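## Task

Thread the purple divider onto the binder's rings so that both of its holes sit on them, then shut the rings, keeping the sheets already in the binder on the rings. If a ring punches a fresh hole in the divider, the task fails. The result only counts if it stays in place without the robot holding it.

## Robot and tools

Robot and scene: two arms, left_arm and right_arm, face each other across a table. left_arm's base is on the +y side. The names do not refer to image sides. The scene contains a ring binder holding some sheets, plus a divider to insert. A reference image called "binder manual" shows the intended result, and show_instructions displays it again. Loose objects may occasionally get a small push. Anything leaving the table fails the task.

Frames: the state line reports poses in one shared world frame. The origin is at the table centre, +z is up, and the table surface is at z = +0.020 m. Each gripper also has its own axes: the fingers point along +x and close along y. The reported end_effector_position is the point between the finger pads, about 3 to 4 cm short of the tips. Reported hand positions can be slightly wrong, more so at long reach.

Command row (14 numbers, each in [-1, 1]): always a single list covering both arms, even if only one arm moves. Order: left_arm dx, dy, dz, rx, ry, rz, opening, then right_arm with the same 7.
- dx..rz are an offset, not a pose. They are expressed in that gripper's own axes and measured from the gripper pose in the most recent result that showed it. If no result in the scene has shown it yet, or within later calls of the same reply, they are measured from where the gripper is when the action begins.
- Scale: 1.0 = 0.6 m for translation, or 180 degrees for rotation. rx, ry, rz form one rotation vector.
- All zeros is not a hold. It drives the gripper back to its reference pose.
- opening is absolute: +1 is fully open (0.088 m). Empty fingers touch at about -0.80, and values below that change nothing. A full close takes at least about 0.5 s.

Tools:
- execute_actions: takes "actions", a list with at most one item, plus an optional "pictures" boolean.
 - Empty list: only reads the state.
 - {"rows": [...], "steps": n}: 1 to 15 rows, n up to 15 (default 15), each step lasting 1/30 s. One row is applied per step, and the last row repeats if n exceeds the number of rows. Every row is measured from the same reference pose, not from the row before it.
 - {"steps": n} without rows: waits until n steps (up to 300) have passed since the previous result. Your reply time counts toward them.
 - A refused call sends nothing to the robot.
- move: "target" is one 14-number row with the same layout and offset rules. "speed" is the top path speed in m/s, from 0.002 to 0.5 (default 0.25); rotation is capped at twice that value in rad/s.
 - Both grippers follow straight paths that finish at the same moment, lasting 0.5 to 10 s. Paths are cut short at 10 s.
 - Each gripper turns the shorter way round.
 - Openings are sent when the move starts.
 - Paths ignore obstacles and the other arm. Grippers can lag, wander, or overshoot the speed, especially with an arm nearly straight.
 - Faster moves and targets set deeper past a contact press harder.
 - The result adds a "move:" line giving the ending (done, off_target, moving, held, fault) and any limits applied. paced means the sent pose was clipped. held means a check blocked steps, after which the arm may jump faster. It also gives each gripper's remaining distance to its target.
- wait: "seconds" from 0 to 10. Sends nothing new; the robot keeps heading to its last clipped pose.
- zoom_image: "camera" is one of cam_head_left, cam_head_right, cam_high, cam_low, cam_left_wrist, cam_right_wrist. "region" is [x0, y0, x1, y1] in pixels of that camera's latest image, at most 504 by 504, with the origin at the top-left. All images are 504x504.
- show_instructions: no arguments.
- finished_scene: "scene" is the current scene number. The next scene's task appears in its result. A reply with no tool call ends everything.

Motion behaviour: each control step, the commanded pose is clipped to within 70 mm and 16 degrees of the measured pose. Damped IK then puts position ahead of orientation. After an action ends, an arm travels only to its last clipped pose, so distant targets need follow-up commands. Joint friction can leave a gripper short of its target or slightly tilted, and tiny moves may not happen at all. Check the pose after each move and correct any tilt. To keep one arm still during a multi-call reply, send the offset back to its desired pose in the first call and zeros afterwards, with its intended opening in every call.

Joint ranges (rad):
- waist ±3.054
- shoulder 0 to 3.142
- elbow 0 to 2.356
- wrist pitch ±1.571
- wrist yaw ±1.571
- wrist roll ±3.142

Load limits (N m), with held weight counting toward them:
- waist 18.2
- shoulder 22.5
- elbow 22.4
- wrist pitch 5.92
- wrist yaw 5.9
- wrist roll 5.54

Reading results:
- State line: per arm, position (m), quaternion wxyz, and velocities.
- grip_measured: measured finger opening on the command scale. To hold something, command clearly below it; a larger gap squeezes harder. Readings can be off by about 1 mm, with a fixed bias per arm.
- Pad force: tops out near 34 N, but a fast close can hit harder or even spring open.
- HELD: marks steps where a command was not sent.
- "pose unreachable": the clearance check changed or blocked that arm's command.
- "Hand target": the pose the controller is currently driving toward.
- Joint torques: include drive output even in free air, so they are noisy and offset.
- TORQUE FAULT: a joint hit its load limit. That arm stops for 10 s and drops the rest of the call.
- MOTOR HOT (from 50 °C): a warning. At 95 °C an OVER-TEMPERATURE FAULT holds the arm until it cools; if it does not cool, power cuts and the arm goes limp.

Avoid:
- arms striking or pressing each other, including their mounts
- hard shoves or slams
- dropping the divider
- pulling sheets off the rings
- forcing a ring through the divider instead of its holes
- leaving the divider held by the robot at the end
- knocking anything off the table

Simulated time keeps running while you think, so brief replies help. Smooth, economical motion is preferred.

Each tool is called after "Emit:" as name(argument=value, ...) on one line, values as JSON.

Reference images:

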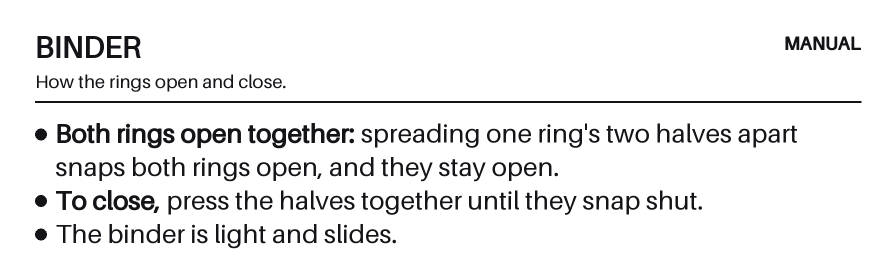

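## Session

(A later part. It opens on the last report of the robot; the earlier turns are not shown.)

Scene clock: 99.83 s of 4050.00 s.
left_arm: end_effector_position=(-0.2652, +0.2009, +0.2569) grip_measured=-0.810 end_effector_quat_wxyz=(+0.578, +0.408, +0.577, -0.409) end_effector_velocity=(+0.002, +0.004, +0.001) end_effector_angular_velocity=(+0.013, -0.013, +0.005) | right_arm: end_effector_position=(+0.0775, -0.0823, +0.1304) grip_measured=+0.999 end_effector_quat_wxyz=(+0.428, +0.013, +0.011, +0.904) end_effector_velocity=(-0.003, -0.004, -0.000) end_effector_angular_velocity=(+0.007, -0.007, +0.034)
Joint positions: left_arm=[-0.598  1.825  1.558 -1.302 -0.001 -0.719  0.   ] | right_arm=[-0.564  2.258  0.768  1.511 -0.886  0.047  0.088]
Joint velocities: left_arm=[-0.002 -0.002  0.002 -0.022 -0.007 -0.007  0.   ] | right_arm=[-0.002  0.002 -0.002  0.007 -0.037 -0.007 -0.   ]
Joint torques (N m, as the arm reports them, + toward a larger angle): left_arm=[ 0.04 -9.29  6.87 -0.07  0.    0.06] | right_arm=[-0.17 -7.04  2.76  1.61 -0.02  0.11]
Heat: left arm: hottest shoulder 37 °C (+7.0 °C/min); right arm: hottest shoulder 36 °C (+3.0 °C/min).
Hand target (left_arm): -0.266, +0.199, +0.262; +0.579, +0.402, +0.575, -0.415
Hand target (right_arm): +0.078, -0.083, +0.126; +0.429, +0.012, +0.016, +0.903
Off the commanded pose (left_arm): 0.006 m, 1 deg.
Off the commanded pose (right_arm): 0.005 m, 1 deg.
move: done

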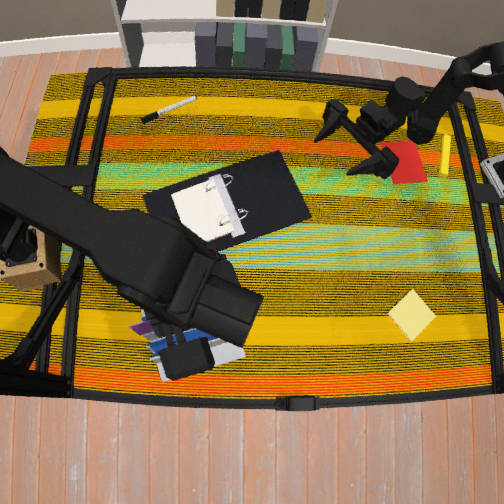

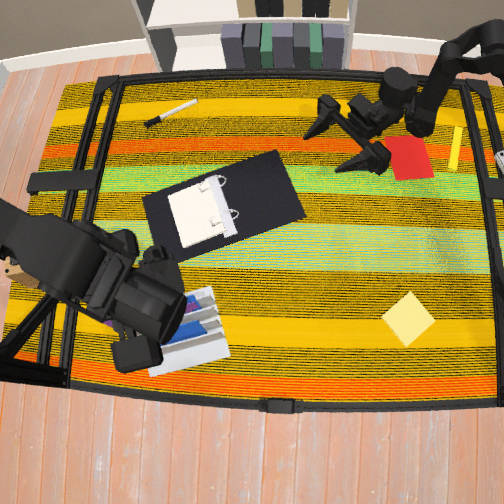

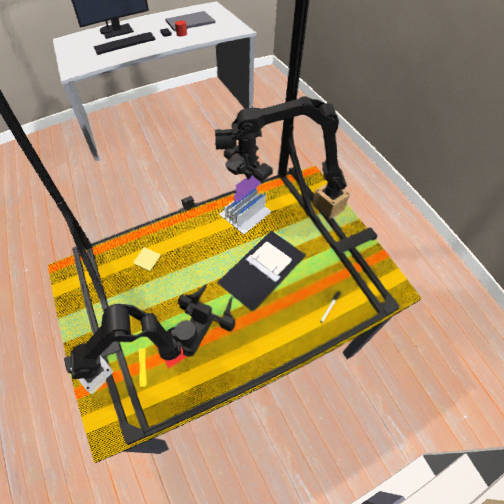

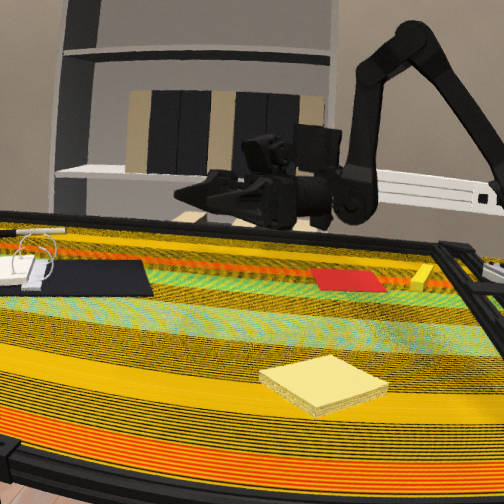

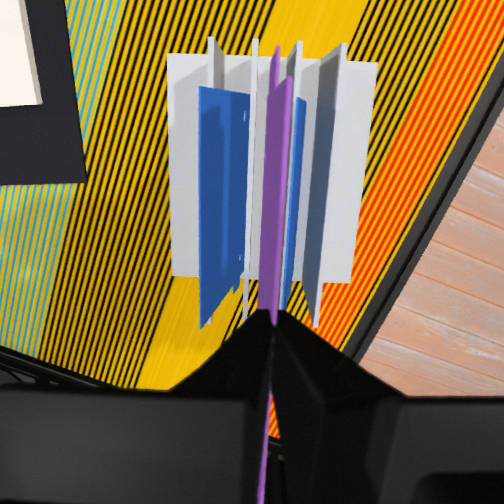

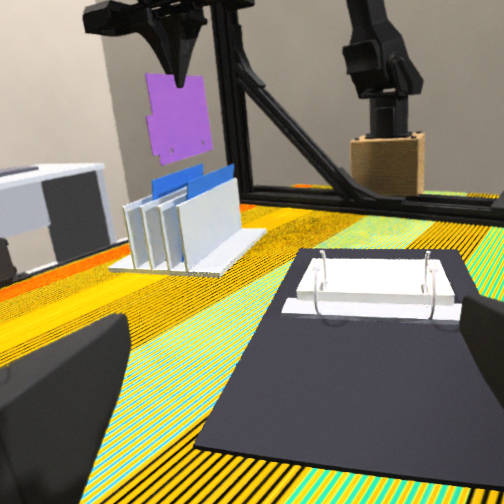

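Emit:
move(target=[0.02,0.38,0.185,0.481,-0.085,0.088,-1,0.03,0,0,0,0.03,-0.1,1], speed=0.25)

Emit:
move(target=[0.055,-0.02,0,0,0,0,-1,0,0,0,0,0,0,1], speed=0.1)

Scene clock: 108.00 s of 4050.00 s.
left_arm: end_effector_position=(-0.0119, +0.1708, +0.2494) grip_measured=-0.810 end_effector_quat_wxyz=(+0.257, +0.709, +0.009, -0.657) end_effector_velocity=(-0.003, +0.001, -0.001) end_effector_angular_velocity=(+0.006, +0.007, -0.012) | right_arm: end_effector_position=(+0.0671, -0.0671, +0.1278) grip_measured=+0.999 end_effector_quat_wxyz=(+0.563, -0.033, +0.034, +0.825) end_effector_velocity=(+0.002, -0.000, -0.001) end_effector_angular_velocity=(-0.005, -0.007, -0.009)
Joint positions: left_arm=[ 0.128  1.652  1.269 -0.828 -0.019  1.535  0.   ] | right_arm=[-0.413  2.144  0.699  1.343 -0.421 -0.021  0.088]
Joint velocities: left_arm=[-0.002 -0.002 -0.002 -0.007  0.007  0.007  0.   ] | right_arm=[-0.002 -0.002 -0.002 -0.007  0.007 -0.007 -0.   ]
Joint torques (N m, as the arm reports them, + toward a larger angle): left_arm=[ 0.28 -6.7   5.31  0.67  0.23  0.11] | right_arm=[ 0.29 -9.4   2.51  1.56  0.04 -0.02]
Heat: left arm: hottest shoulder 37 °C (+6.0 °C/min); right arm: hottest shoulder 36 °C (+3.0 °C/min).
Hand target (left_arm): -0.012, +0.171, +0.246; +0.253, +0.708, +0.011, -0.659
Hand target (right_arm): +0.066, -0.069, +0.130; +0.563, -0.033, +0.033, +0.825
Off the commanded pose (left_arm): 0.005 m, 1 deg.
Off the commanded pose (right_arm): 0.003 m, 0 deg.
move: done

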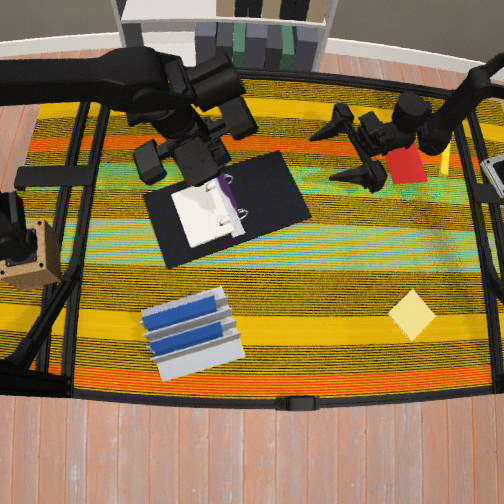

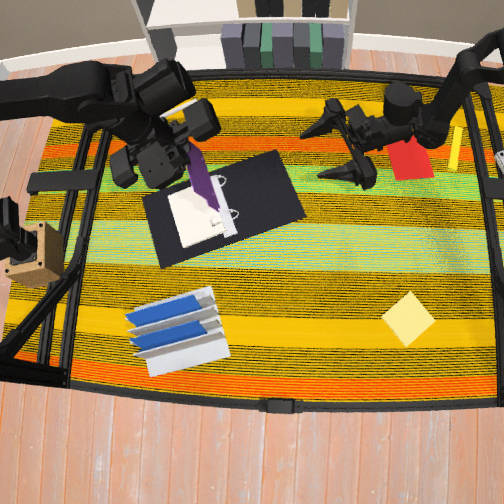

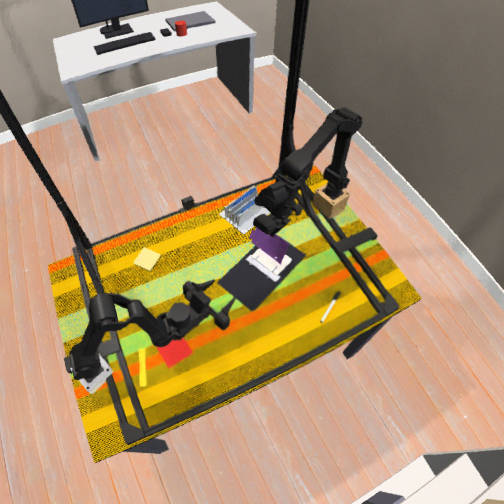

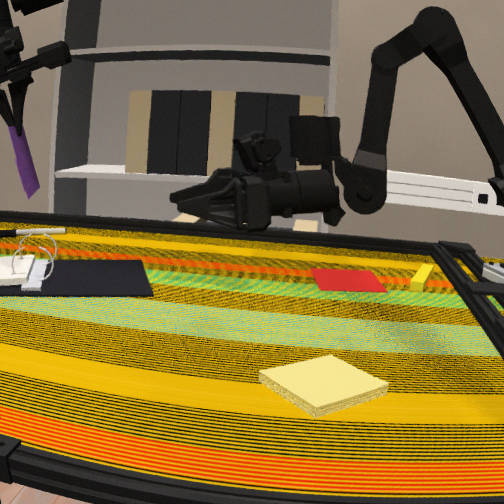

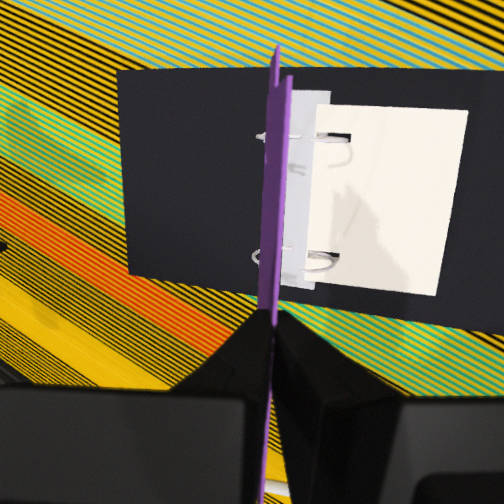

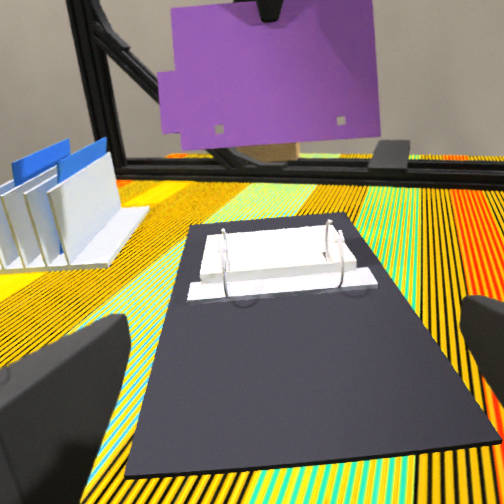

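Scene clock: 108.80 s of 4050.00 s.
left_arm: end_effector_position=(-0.0113, +0.1690, +0.2182) grip_measured=-0.810 end_effector_quat_wxyz=(+0.260, +0.709, +0.006, -0.655) end_effector_velocity=(-0.001, -0.001, +0.001) end_effector_angular_velocity=(-0.008, -0.002, +0.016) | right_arm: end_effector_position=(+0.0671, -0.0671, +0.1278) grip_measured=+0.999 end_effector_quat_wxyz=(+0.563, -0.033, +0.034, +0.825) end_effector_velocity=(+0.000, +0.000, +0.000) end_effector_angular_velocity=(-0.005, +0.008, +0.004)
Joint positions: left_arm=[ 0.128  1.677  1.167 -0.692 -0.019  1.535  0.   ] | right_arm=[-0.413  2.144  0.699  1.343 -0.421 -0.021  0.088]
Joint velocities: left_arm=[-0.007 -0.002 -0.002  0.007 -0.007 -0.022  0.   ] | right_arm=[-0.002 -0.002  0.002 -0.007 -0.007  0.007 -0.   ]
Joint torques (N m, as the arm reports them, + toward a larger angle): left_arm=[ 0.06 -7.02  4.92  0.7   0.09  0.03] | right_arm=[ 0.03 -8.11  3.34  1.68 -0.04  0.04]
Heat: left arm: hottest shoulder 37 °C (+6.0 °C/min); right arm: hottest shoulder 37 °C (+4.0 °C/min).
Hand target (left_arm): -0.012, +0.170, +0.214; +0.257, +0.709, +0.009, -0.656
Hand target (right_arm): +0.067, -0.067, +0.128; +0.563, -0.033, +0.034, +0.825
Off the commanded pose (left_arm): 0.004 m, 1 deg.
Off the commanded pose (right_arm): 0.000 m, 0 deg.
move: done

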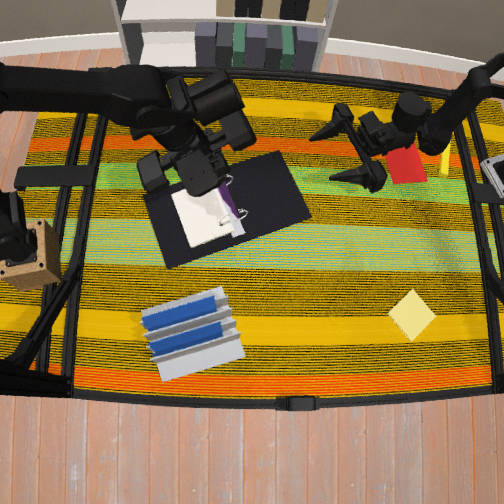

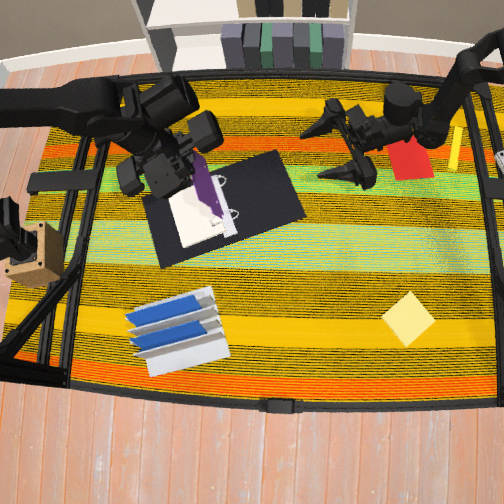

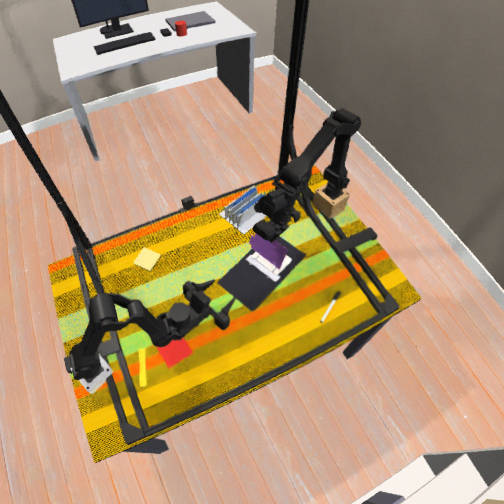

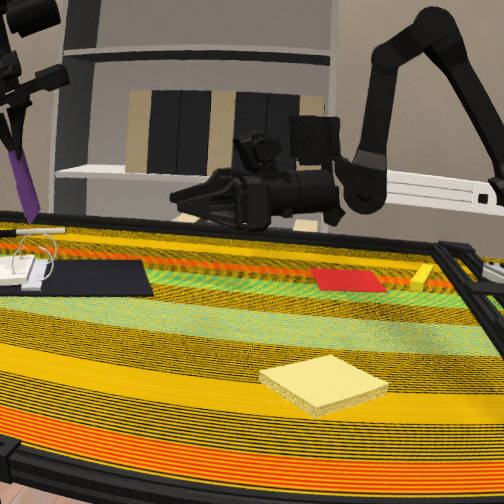

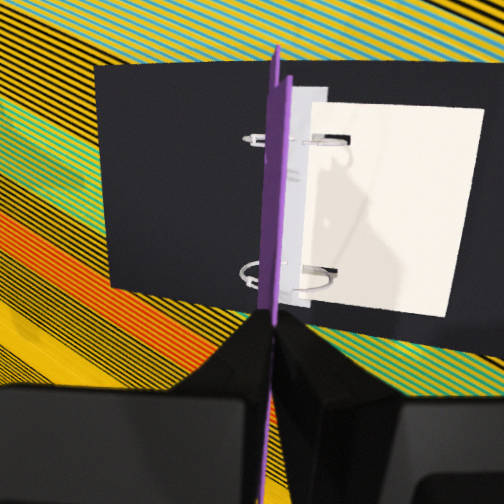

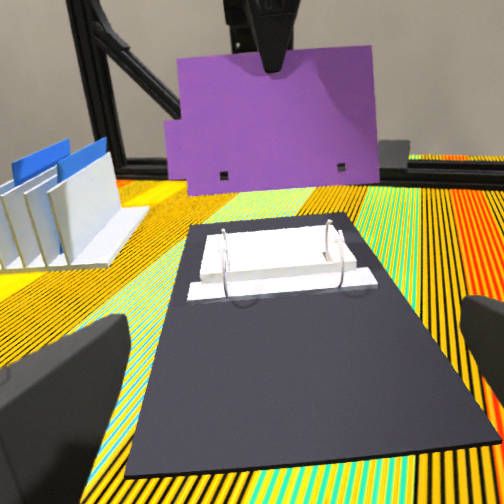

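Emit:
move(target=[0.036,-0.022,0.011,0,0,0,-1,0,0,0,0,0,0,1], speed=0.05)

Emit:
zoom_image(camera="cam_right_wrist", region=[180, 170, 390, 310])

Emit:
zoom_image(camera="cam_low", region=[0, 200, 90, 300])

Scene clock: 114.50 s of 4050.00 s.
left_arm: end_effector_position=(-0.0181, +0.1692, +0.1973) grip_measured=-0.810 end_effector_quat_wxyz=(+0.263, +0.708, +0.001, -0.656) end_effector_velocity=(-0.003, +0.001, -0.001) end_effector_angular_velocity=(+0.002, +0.016, +0.015) | right_arm: end_effector_position=(+0.0671, -0.0671, +0.1278) grip_measured=+0.999 end_effector_quat_wxyz=(+0.563, -0.033, +0.034, +0.825) end_effector_velocity=(-0.002, -0.002, -0.001) end_effector_angular_velocity=(-0.005, -0.004, +0.020)
Joint positions: left_arm=[ 0.109  1.687  1.088 -0.593 -0.023  1.52   0.   ] | right_arm=[-0.413  2.144  0.699  1.343 -0.421 -0.021  0.088]
Joint velocities: left_arm=[-0.002 -0.002 -0.002 -0.007  0.007 -0.022  0.   ] | right_arm=[-0.002 -0.002 -0.002 -0.007 -0.022 -0.007 -0.   ]
Joint torques (N m, as the arm reports them, + toward a larger angle): left_arm=[-0.36 -6.86  4.71  0.7  -0.07 -0.09] | right_arm=[ 0.03 -8.09  3.32  1.69 -0.03  0.04]
Heat: left arm: hottest shoulder 36 °C (+3.0 °C/min); right arm: hottest shoulder 37 °C (+3.0 °C/min).
Hand target (left_arm): -0.019, +0.171, +0.193; +0.260, +0.709, +0.006, -0.656
Hand target (right_arm): +0.067, -0.067, +0.128; +0.563, -0.033, +0.034, +0.825
Off the commanded pose (left_arm): 0.004 m, 1 deg.
Off the commanded pose (right_arm): 0.000 m, 0 deg.
move: done

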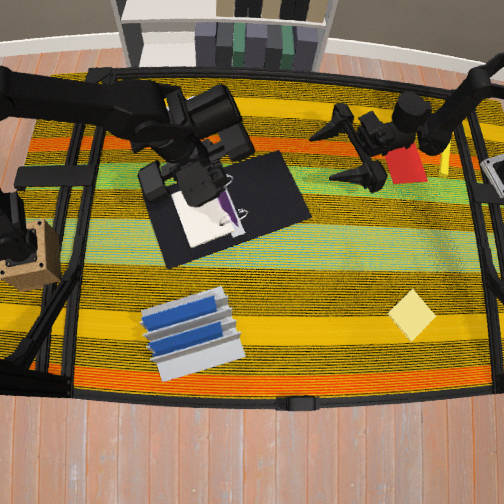

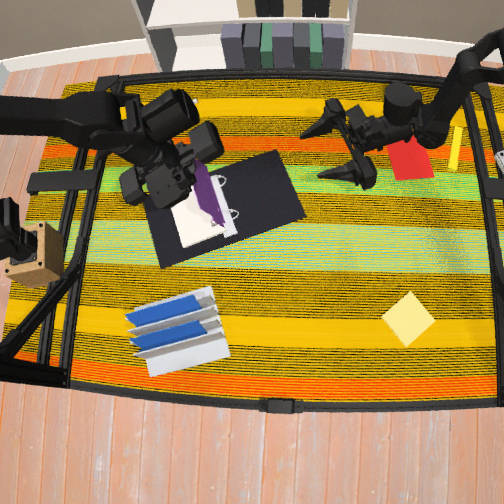

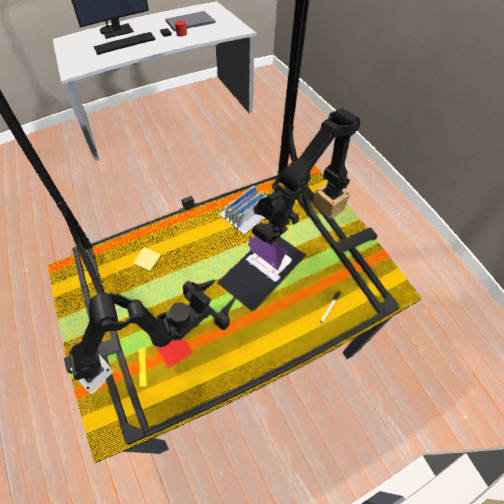

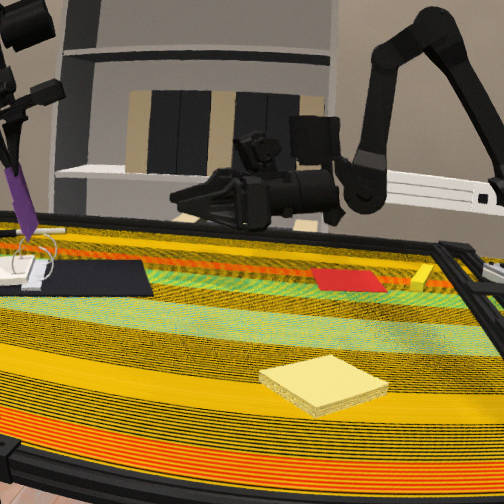

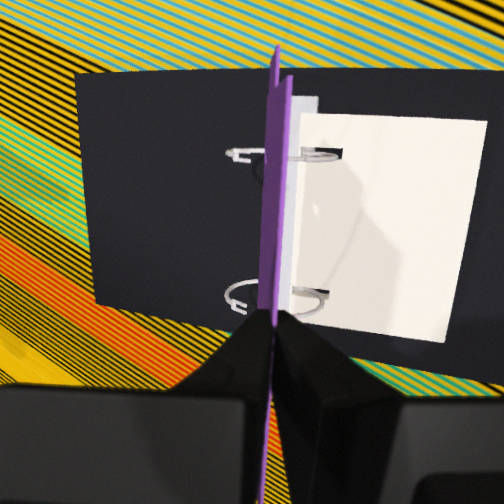

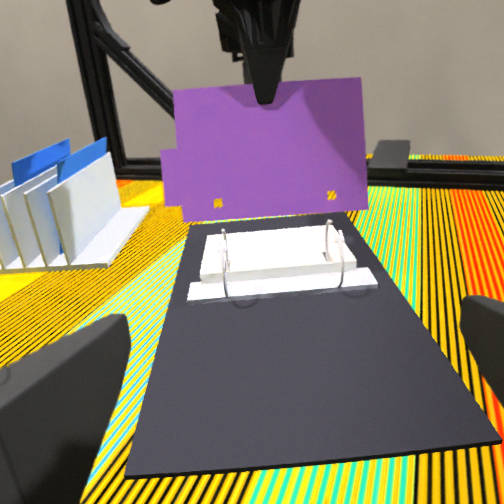

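Region (180, 170, 390, 310) of cam_right_wrist's 504x504 image, scaled by 2.400, with more detail than that image has.

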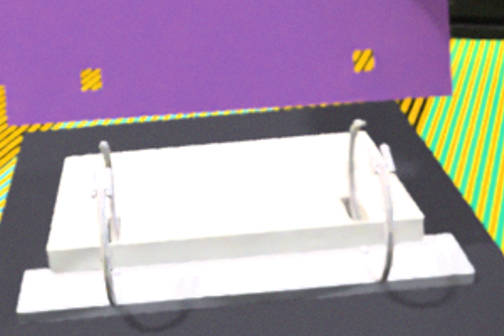

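Region (0, 200, 90, 300) of cam_low's 504x504 image, scaled by 5.040, with more detail than that image has; it fills the left 454 columns of this view, and the rest is white.

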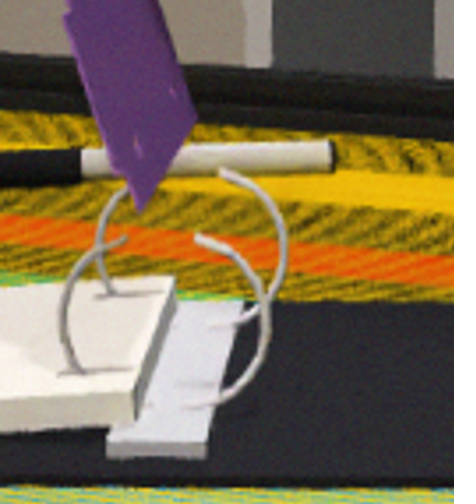

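Emit:
move(target=[0.038,-0.011,0,0,0,0,-1,0,0,0,0,0,0,1], speed=0.04)

Emit:
zoom_image(camera="cam_right_wrist", region=[180, 170, 390, 310])

Emit:
zoom_image(camera="cam_low", region=[0, 200, 90, 300])

Emit:
zoom_image(camera="cam_left_wrist", region=[180, 120, 400, 340])

Scene clock: 120.87 s of 4050.00 s.
left_arm: end_effector_position=(-0.0167, +0.1650, +0.1781) grip_measured=-0.810 end_effector_quat_wxyz=(+0.267, +0.708, -0.002, -0.654) end_effector_velocity=(+0.001, -0.004, +0.002) end_effector_angular_velocity=(-0.018, -0.016, -0.006) | right_arm: end_effector_position=(+0.0671, -0.0671, +0.1278) grip_measured=+0.999 end_effector_quat_wxyz=(+0.563, -0.033, +0.034, +0.825) end_effector_velocity=(+0.002, -0.000, -0.001) end_effector_angular_velocity=(-0.005, -0.007, -0.009)
Joint positions: left_arm=[ 0.109  1.725  1.046 -0.501 -0.023  1.52   0.   ] | right_arm=[-0.413  2.144  0.699  1.343 -0.421 -0.021  0.088]
Joint velocities: left_arm=[-0.002 -0.002 -0.002  0.022 -0.007  0.007  0.   ] | right_arm=[-0.002 -0.002 -0.002 -0.007  0.007 -0.007  0.   ]
Joint torques (N m, as the arm reports them, + toward a larger angle): left_arm=[ 0.05 -6.88  4.57  0.74  0.09  0.05] | right_arm=[ 0.03 -8.1   3.34  1.68 -0.03  0.04]
Heat: left arm: hottest shoulder 36 °C (+1.0 °C/min); right arm: hottest shoulder 37 °C (+3.0 °C/min).
Hand target (left_arm): -0.017, +0.167, +0.174; +0.263, +0.708, +0.001, -0.656
Hand target (right_arm): +0.067, -0.067, +0.128; +0.563, -0.033, +0.034, +0.825
Off the commanded pose (left_arm): 0.005 m, 1 deg.
Off the commanded pose (right_arm): 0.000 m, 0 deg.
move: done

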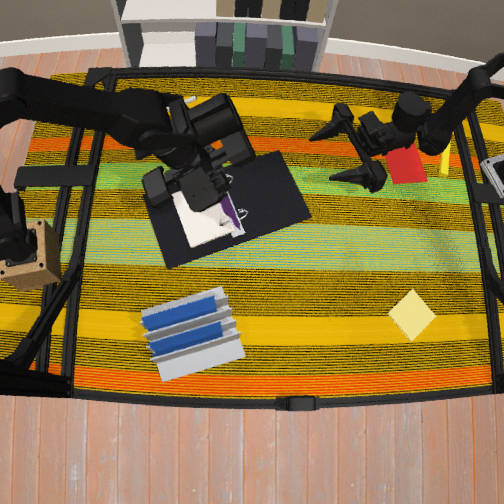

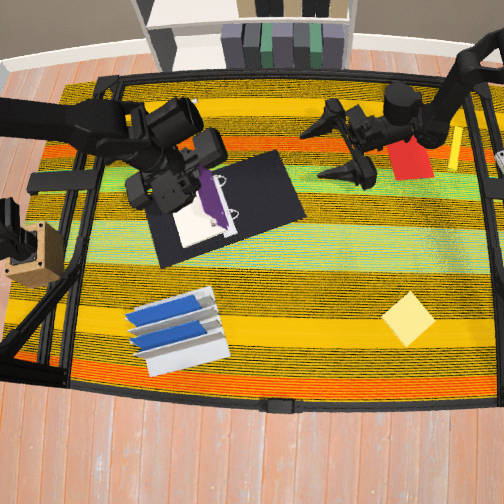

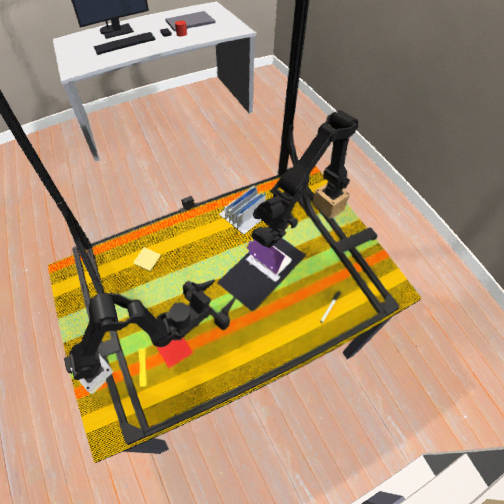

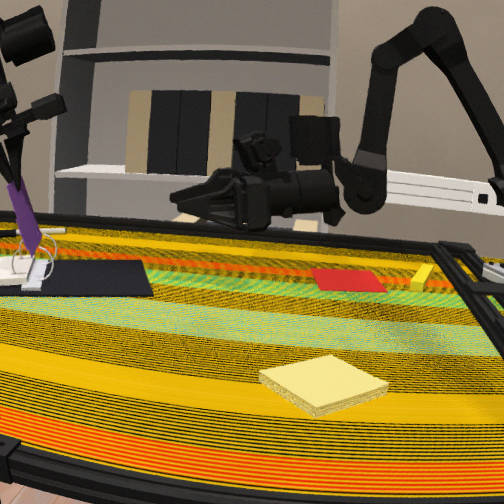

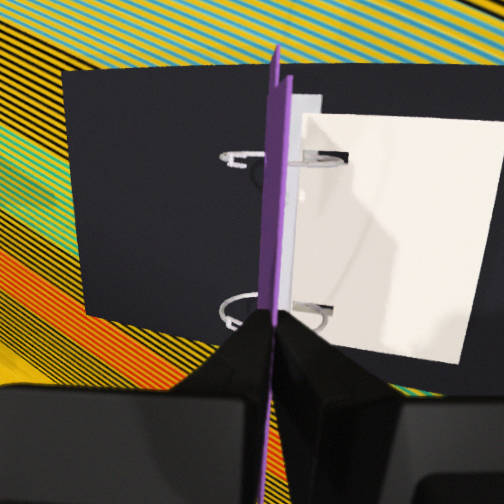

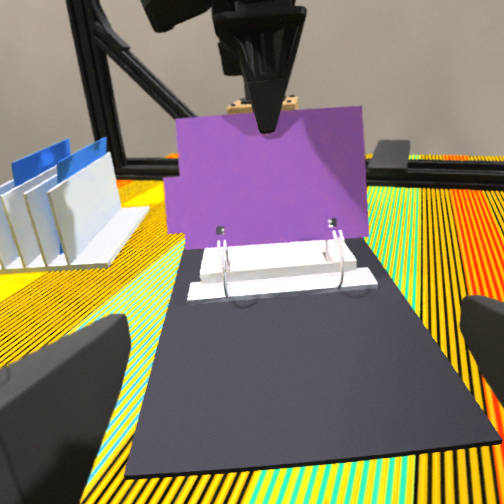

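Region (180, 170, 390, 310) of cam_right_wrist's 504x504 image, scaled by 2.400, with more detail than that image has.

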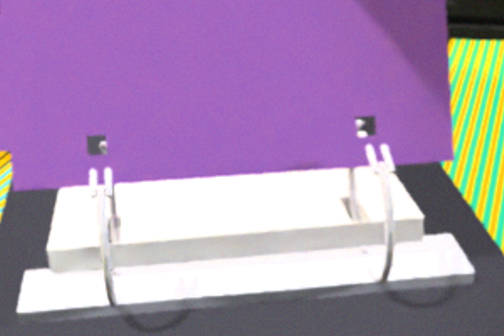

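Region (0, 200, 90, 300) of cam_low's 504x504 image, scaled by 5.040, with more detail than that image has; it fills the left 454 columns of this view, and the rest is white.

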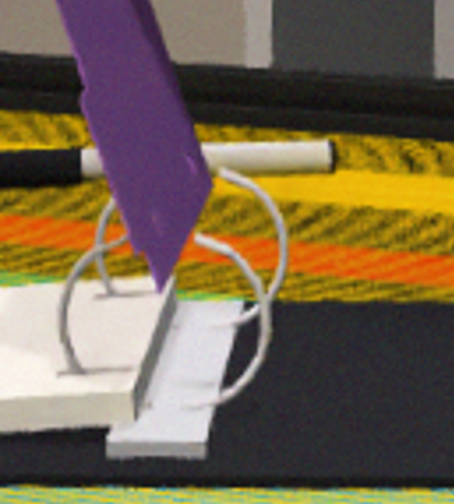

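Region (180, 120, 400, 340) of cam_left_wrist's 504x504 image, scaled by 2.291, with more detail than that image has.

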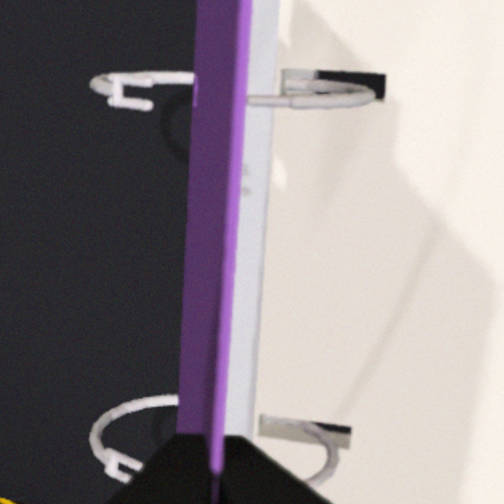

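Emit:
move(target=[0.002,-0.014,-0.004,0,0,0,-1,0,0,0,0,0,0,1], speed=0.02)

Emit:
zoom_image(camera="cam_right_wrist", region=[180, 170, 390, 310])

Scene clock: 131.33 s of 4050.00 s.
left_arm: end_effector_position=(-0.0173, +0.1709, +0.1720) grip_measured=-0.810 end_effector_quat_wxyz=(+0.265, +0.708, +0.001, -0.655) end_effector_velocity=(+0.000, +0.000, +0.001) end_effector_angular_velocity=(-0.006, -0.006, +0.007) | right_arm: end_effector_position=(+0.0671, -0.0671, +0.1278) grip_measured=+0.999 end_effector_quat_wxyz=(+0.563, -0.033, +0.034, +0.825) end_effector_velocity=(-0.002, -0.001, -0.003) end_effector_angular_velocity=(-0.009, -0.005, +0.010)
Joint positions: left_arm=[ 0.113  1.719  1.013 -0.482 -0.023  1.521  0.   ] | right_arm=[-0.413  2.144  0.699  1.343 -0.421 -0.021  0.088]
Joint velocities: left_arm=[-0.002 -0.007 -0.007  0.007 -0.007 -0.007  0.   ] | right_arm=[ 0.002  0.002 -0.002 -0.007 -0.007 -0.007  0.   ]
Joint torques (N m, as the arm reports them, + toward a larger angle): left_arm=[ 0.32 -9.15  4.48  0.74  0.17  0.13] | right_arm=[ 0.03 -8.09  3.33  1.69 -0.03  0.04]
Heat: left arm: hottest shoulder 35 °C (-2.0 °C/min); right arm: hottest shoulder 37 °C (+2.0 °C/min).
Hand target (left_arm): -0.017, +0.173, +0.174; +0.267, +0.708, -0.002, -0.654
Hand target (right_arm): +0.067, -0.067, +0.128; +0.563, -0.033, +0.034, +0.825
Off the commanded pose (left_arm): 0.002 m, 0 deg.
Off the commanded pose (right_arm): 0.000 m, 0 deg.
move: done

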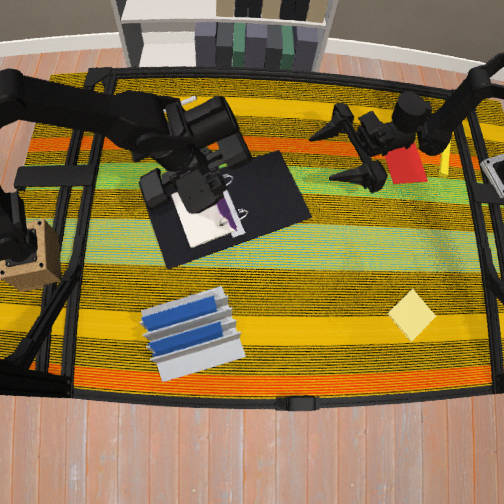

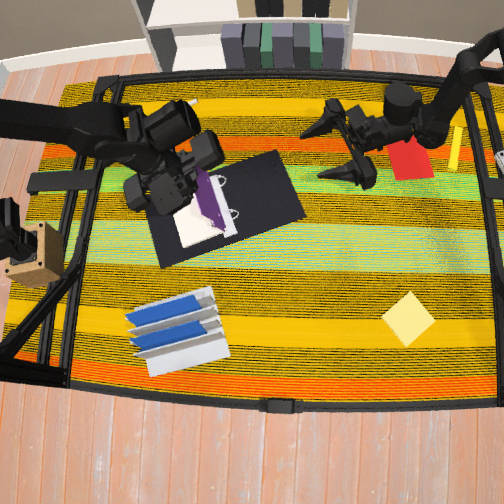

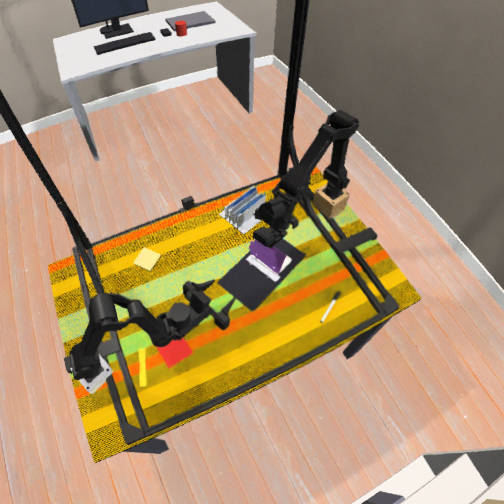

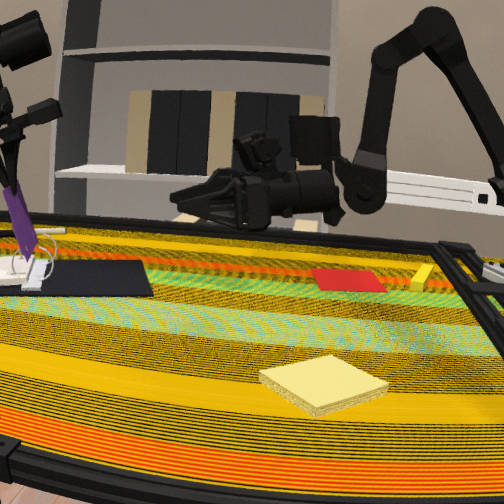

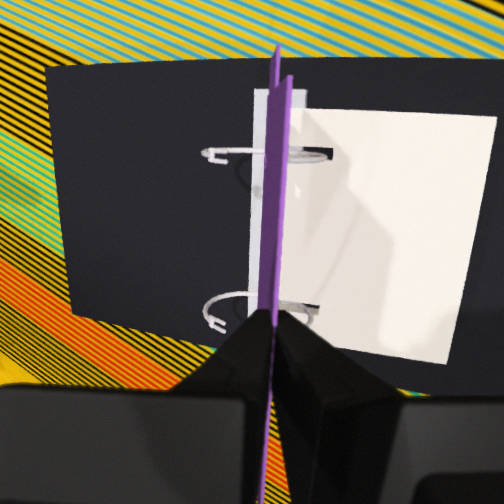

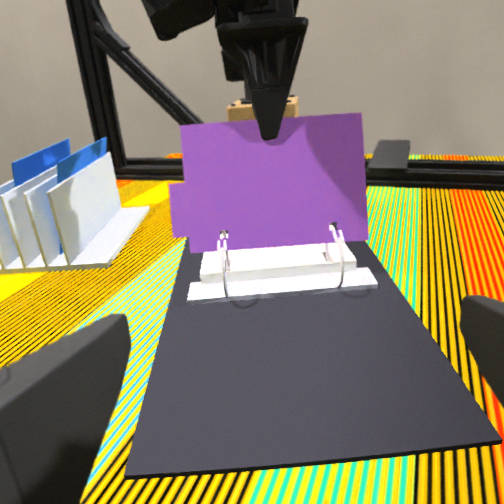

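Region (180, 170, 390, 310) of cam_right_wrist's 504x504 image, scaled by 2.400, with more detail than that image has.

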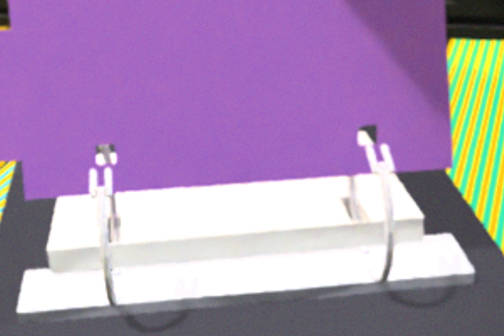

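Emit:
move(target=[-0.0095,0.002,0.002,0,0,0,-1,0,0,0,0,0,0,1], speed=0.01)

Emit:
zoom_image(camera="cam_right_wrist", region=[200, 200, 360, 270])

Scene clock: 140.67 s of 4050.00 s.
left_arm: end_effector_position=(-0.0190, +0.1749, +0.1711) grip_measured=-0.809 end_effector_quat_wxyz=(+0.259, +0.709, +0.007, -0.656) end_effector_velocity=(-0.006, +0.006, -0.003) end_effector_angular_velocity=(+0.031, +0.021, -0.003) | right_arm: end_effector_position=(+0.0671, -0.0671, +0.1278) grip_measured=+0.999 end_effector_quat_wxyz=(+0.563, -0.033, +0.034, +0.825) end_effector_velocity=(-0.002, -0.002, -0.003) end_effector_angular_velocity=(-0.015, +0.010, +0.019)
Joint positions: left_arm=[ 0.112  1.716  1.013 -0.503 -0.024  1.521  0.   ] | right_arm=[-0.413  2.144  0.699  1.343 -0.421 -0.021  0.088]
Joint velocities: left_arm=[-0.007 -0.002 -0.002 -0.037  0.007 -0.007  0.   ] | right_arm=[-0.002  0.002 -0.002 -0.007 -0.022  0.007 -0.   ]
Joint torques (N m, as the arm reports them, + toward a larger angle): left_arm=[-0.29 -8.94  6.43  0.46  0.08 -0.09] | right_arm=[ 0.03 -8.1   3.32  1.68 -0.03  0.03]
Heat: left arm: hottest shoulder 36 °C (-2.0 °C/min); right arm: hottest shoulder 38 °C (+3.0 °C/min).
Hand target (left_arm): -0.019, +0.171, +0.178; +0.266, +0.708, +0.001, -0.654
Hand target (right_arm): +0.067, -0.067, +0.128; +0.563, -0.033, +0.034, +0.825
Off the commanded pose (left_arm): 0.007 m, 1 deg.
Off the commanded pose (right_arm): 0.000 m, 0 deg.
move: done

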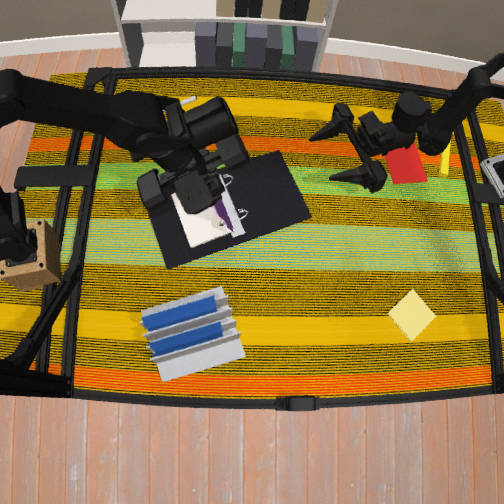

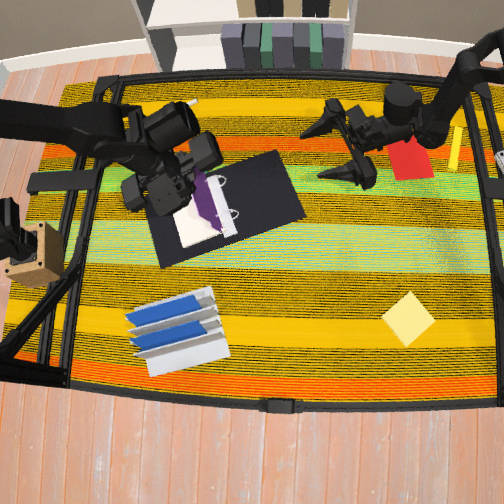

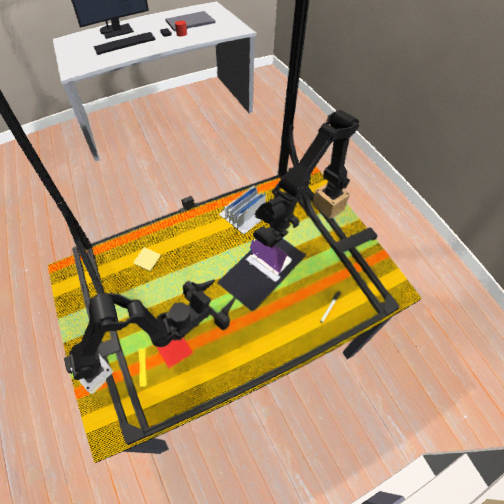

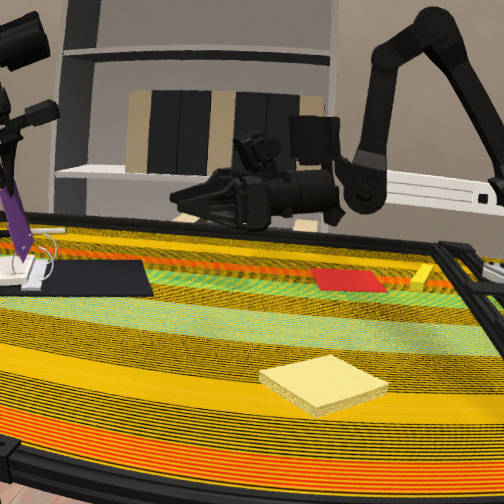

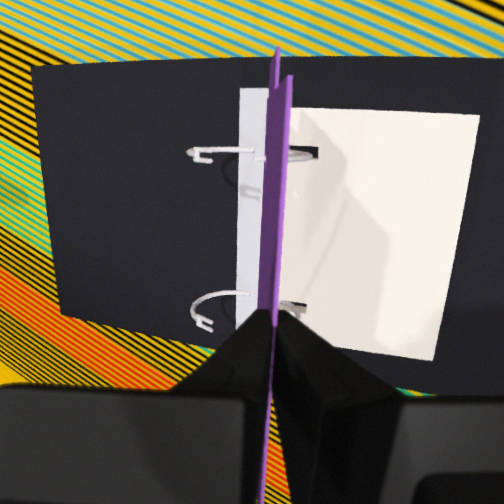

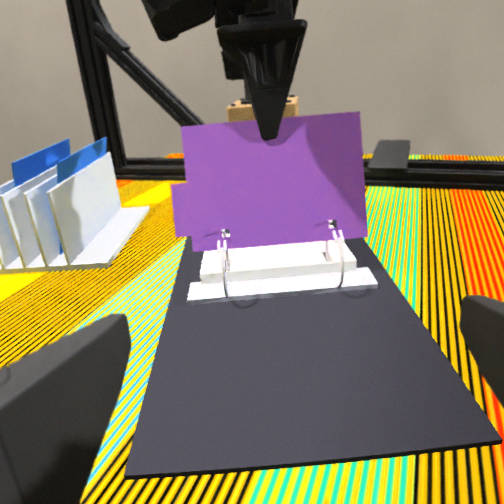

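Region (200, 200, 360, 270) of cam_right_wrist's 504x504 image, scaled by 3.150, with more detail than that image has; it fills the top 220 rows of this view, and the rest is white.

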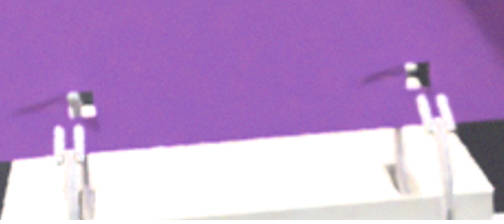

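Emit:
zoom_image(camera="cam_right_wrist", region=[305, 205, 355, 245])

Emit:
zoom_image(camera="cam_low", region=[0, 215, 60, 275])

Emit:
zoom_image(camera="cam_head_right", region=[180, 160, 250, 240])

Region (305, 205, 355, 245) of cam_right_wrist's 504x504 image, scaled by 10.080, with more detail than that image has; it fills the top 403 rows of this view, and the rest is white.

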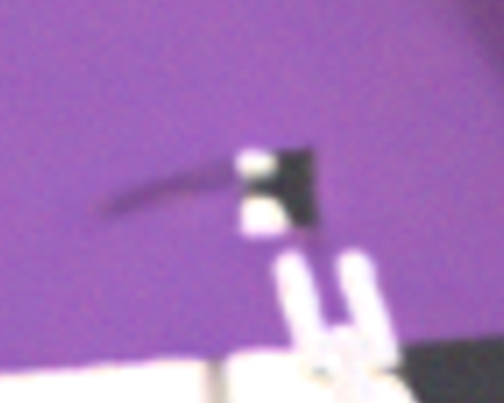

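Region (0, 215, 60, 275) of cam_low's 504x504 image, scaled by 8.400, with more detail than that image has.

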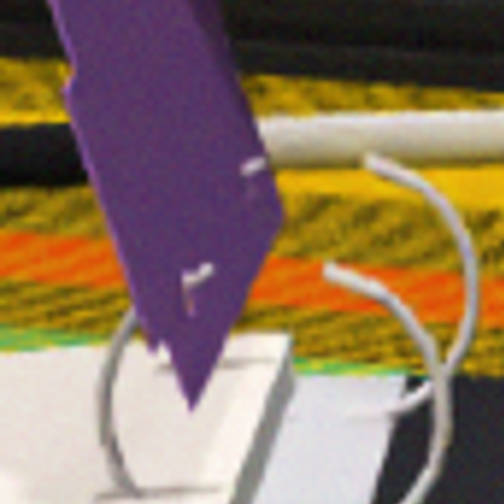

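Region (180, 160, 250, 240) of cam_head_right's 504x504 image, scaled by 6.300, with more detail than that image has; it fills the left 441 columns of this view, and the rest is white.

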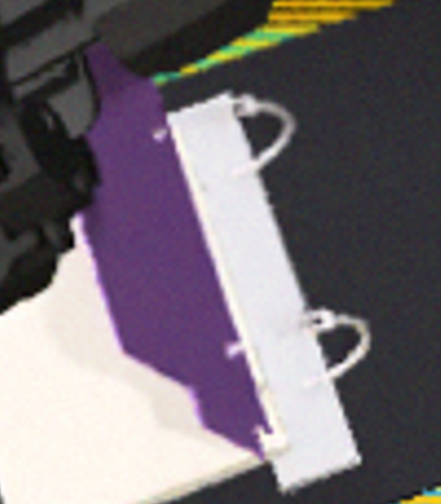

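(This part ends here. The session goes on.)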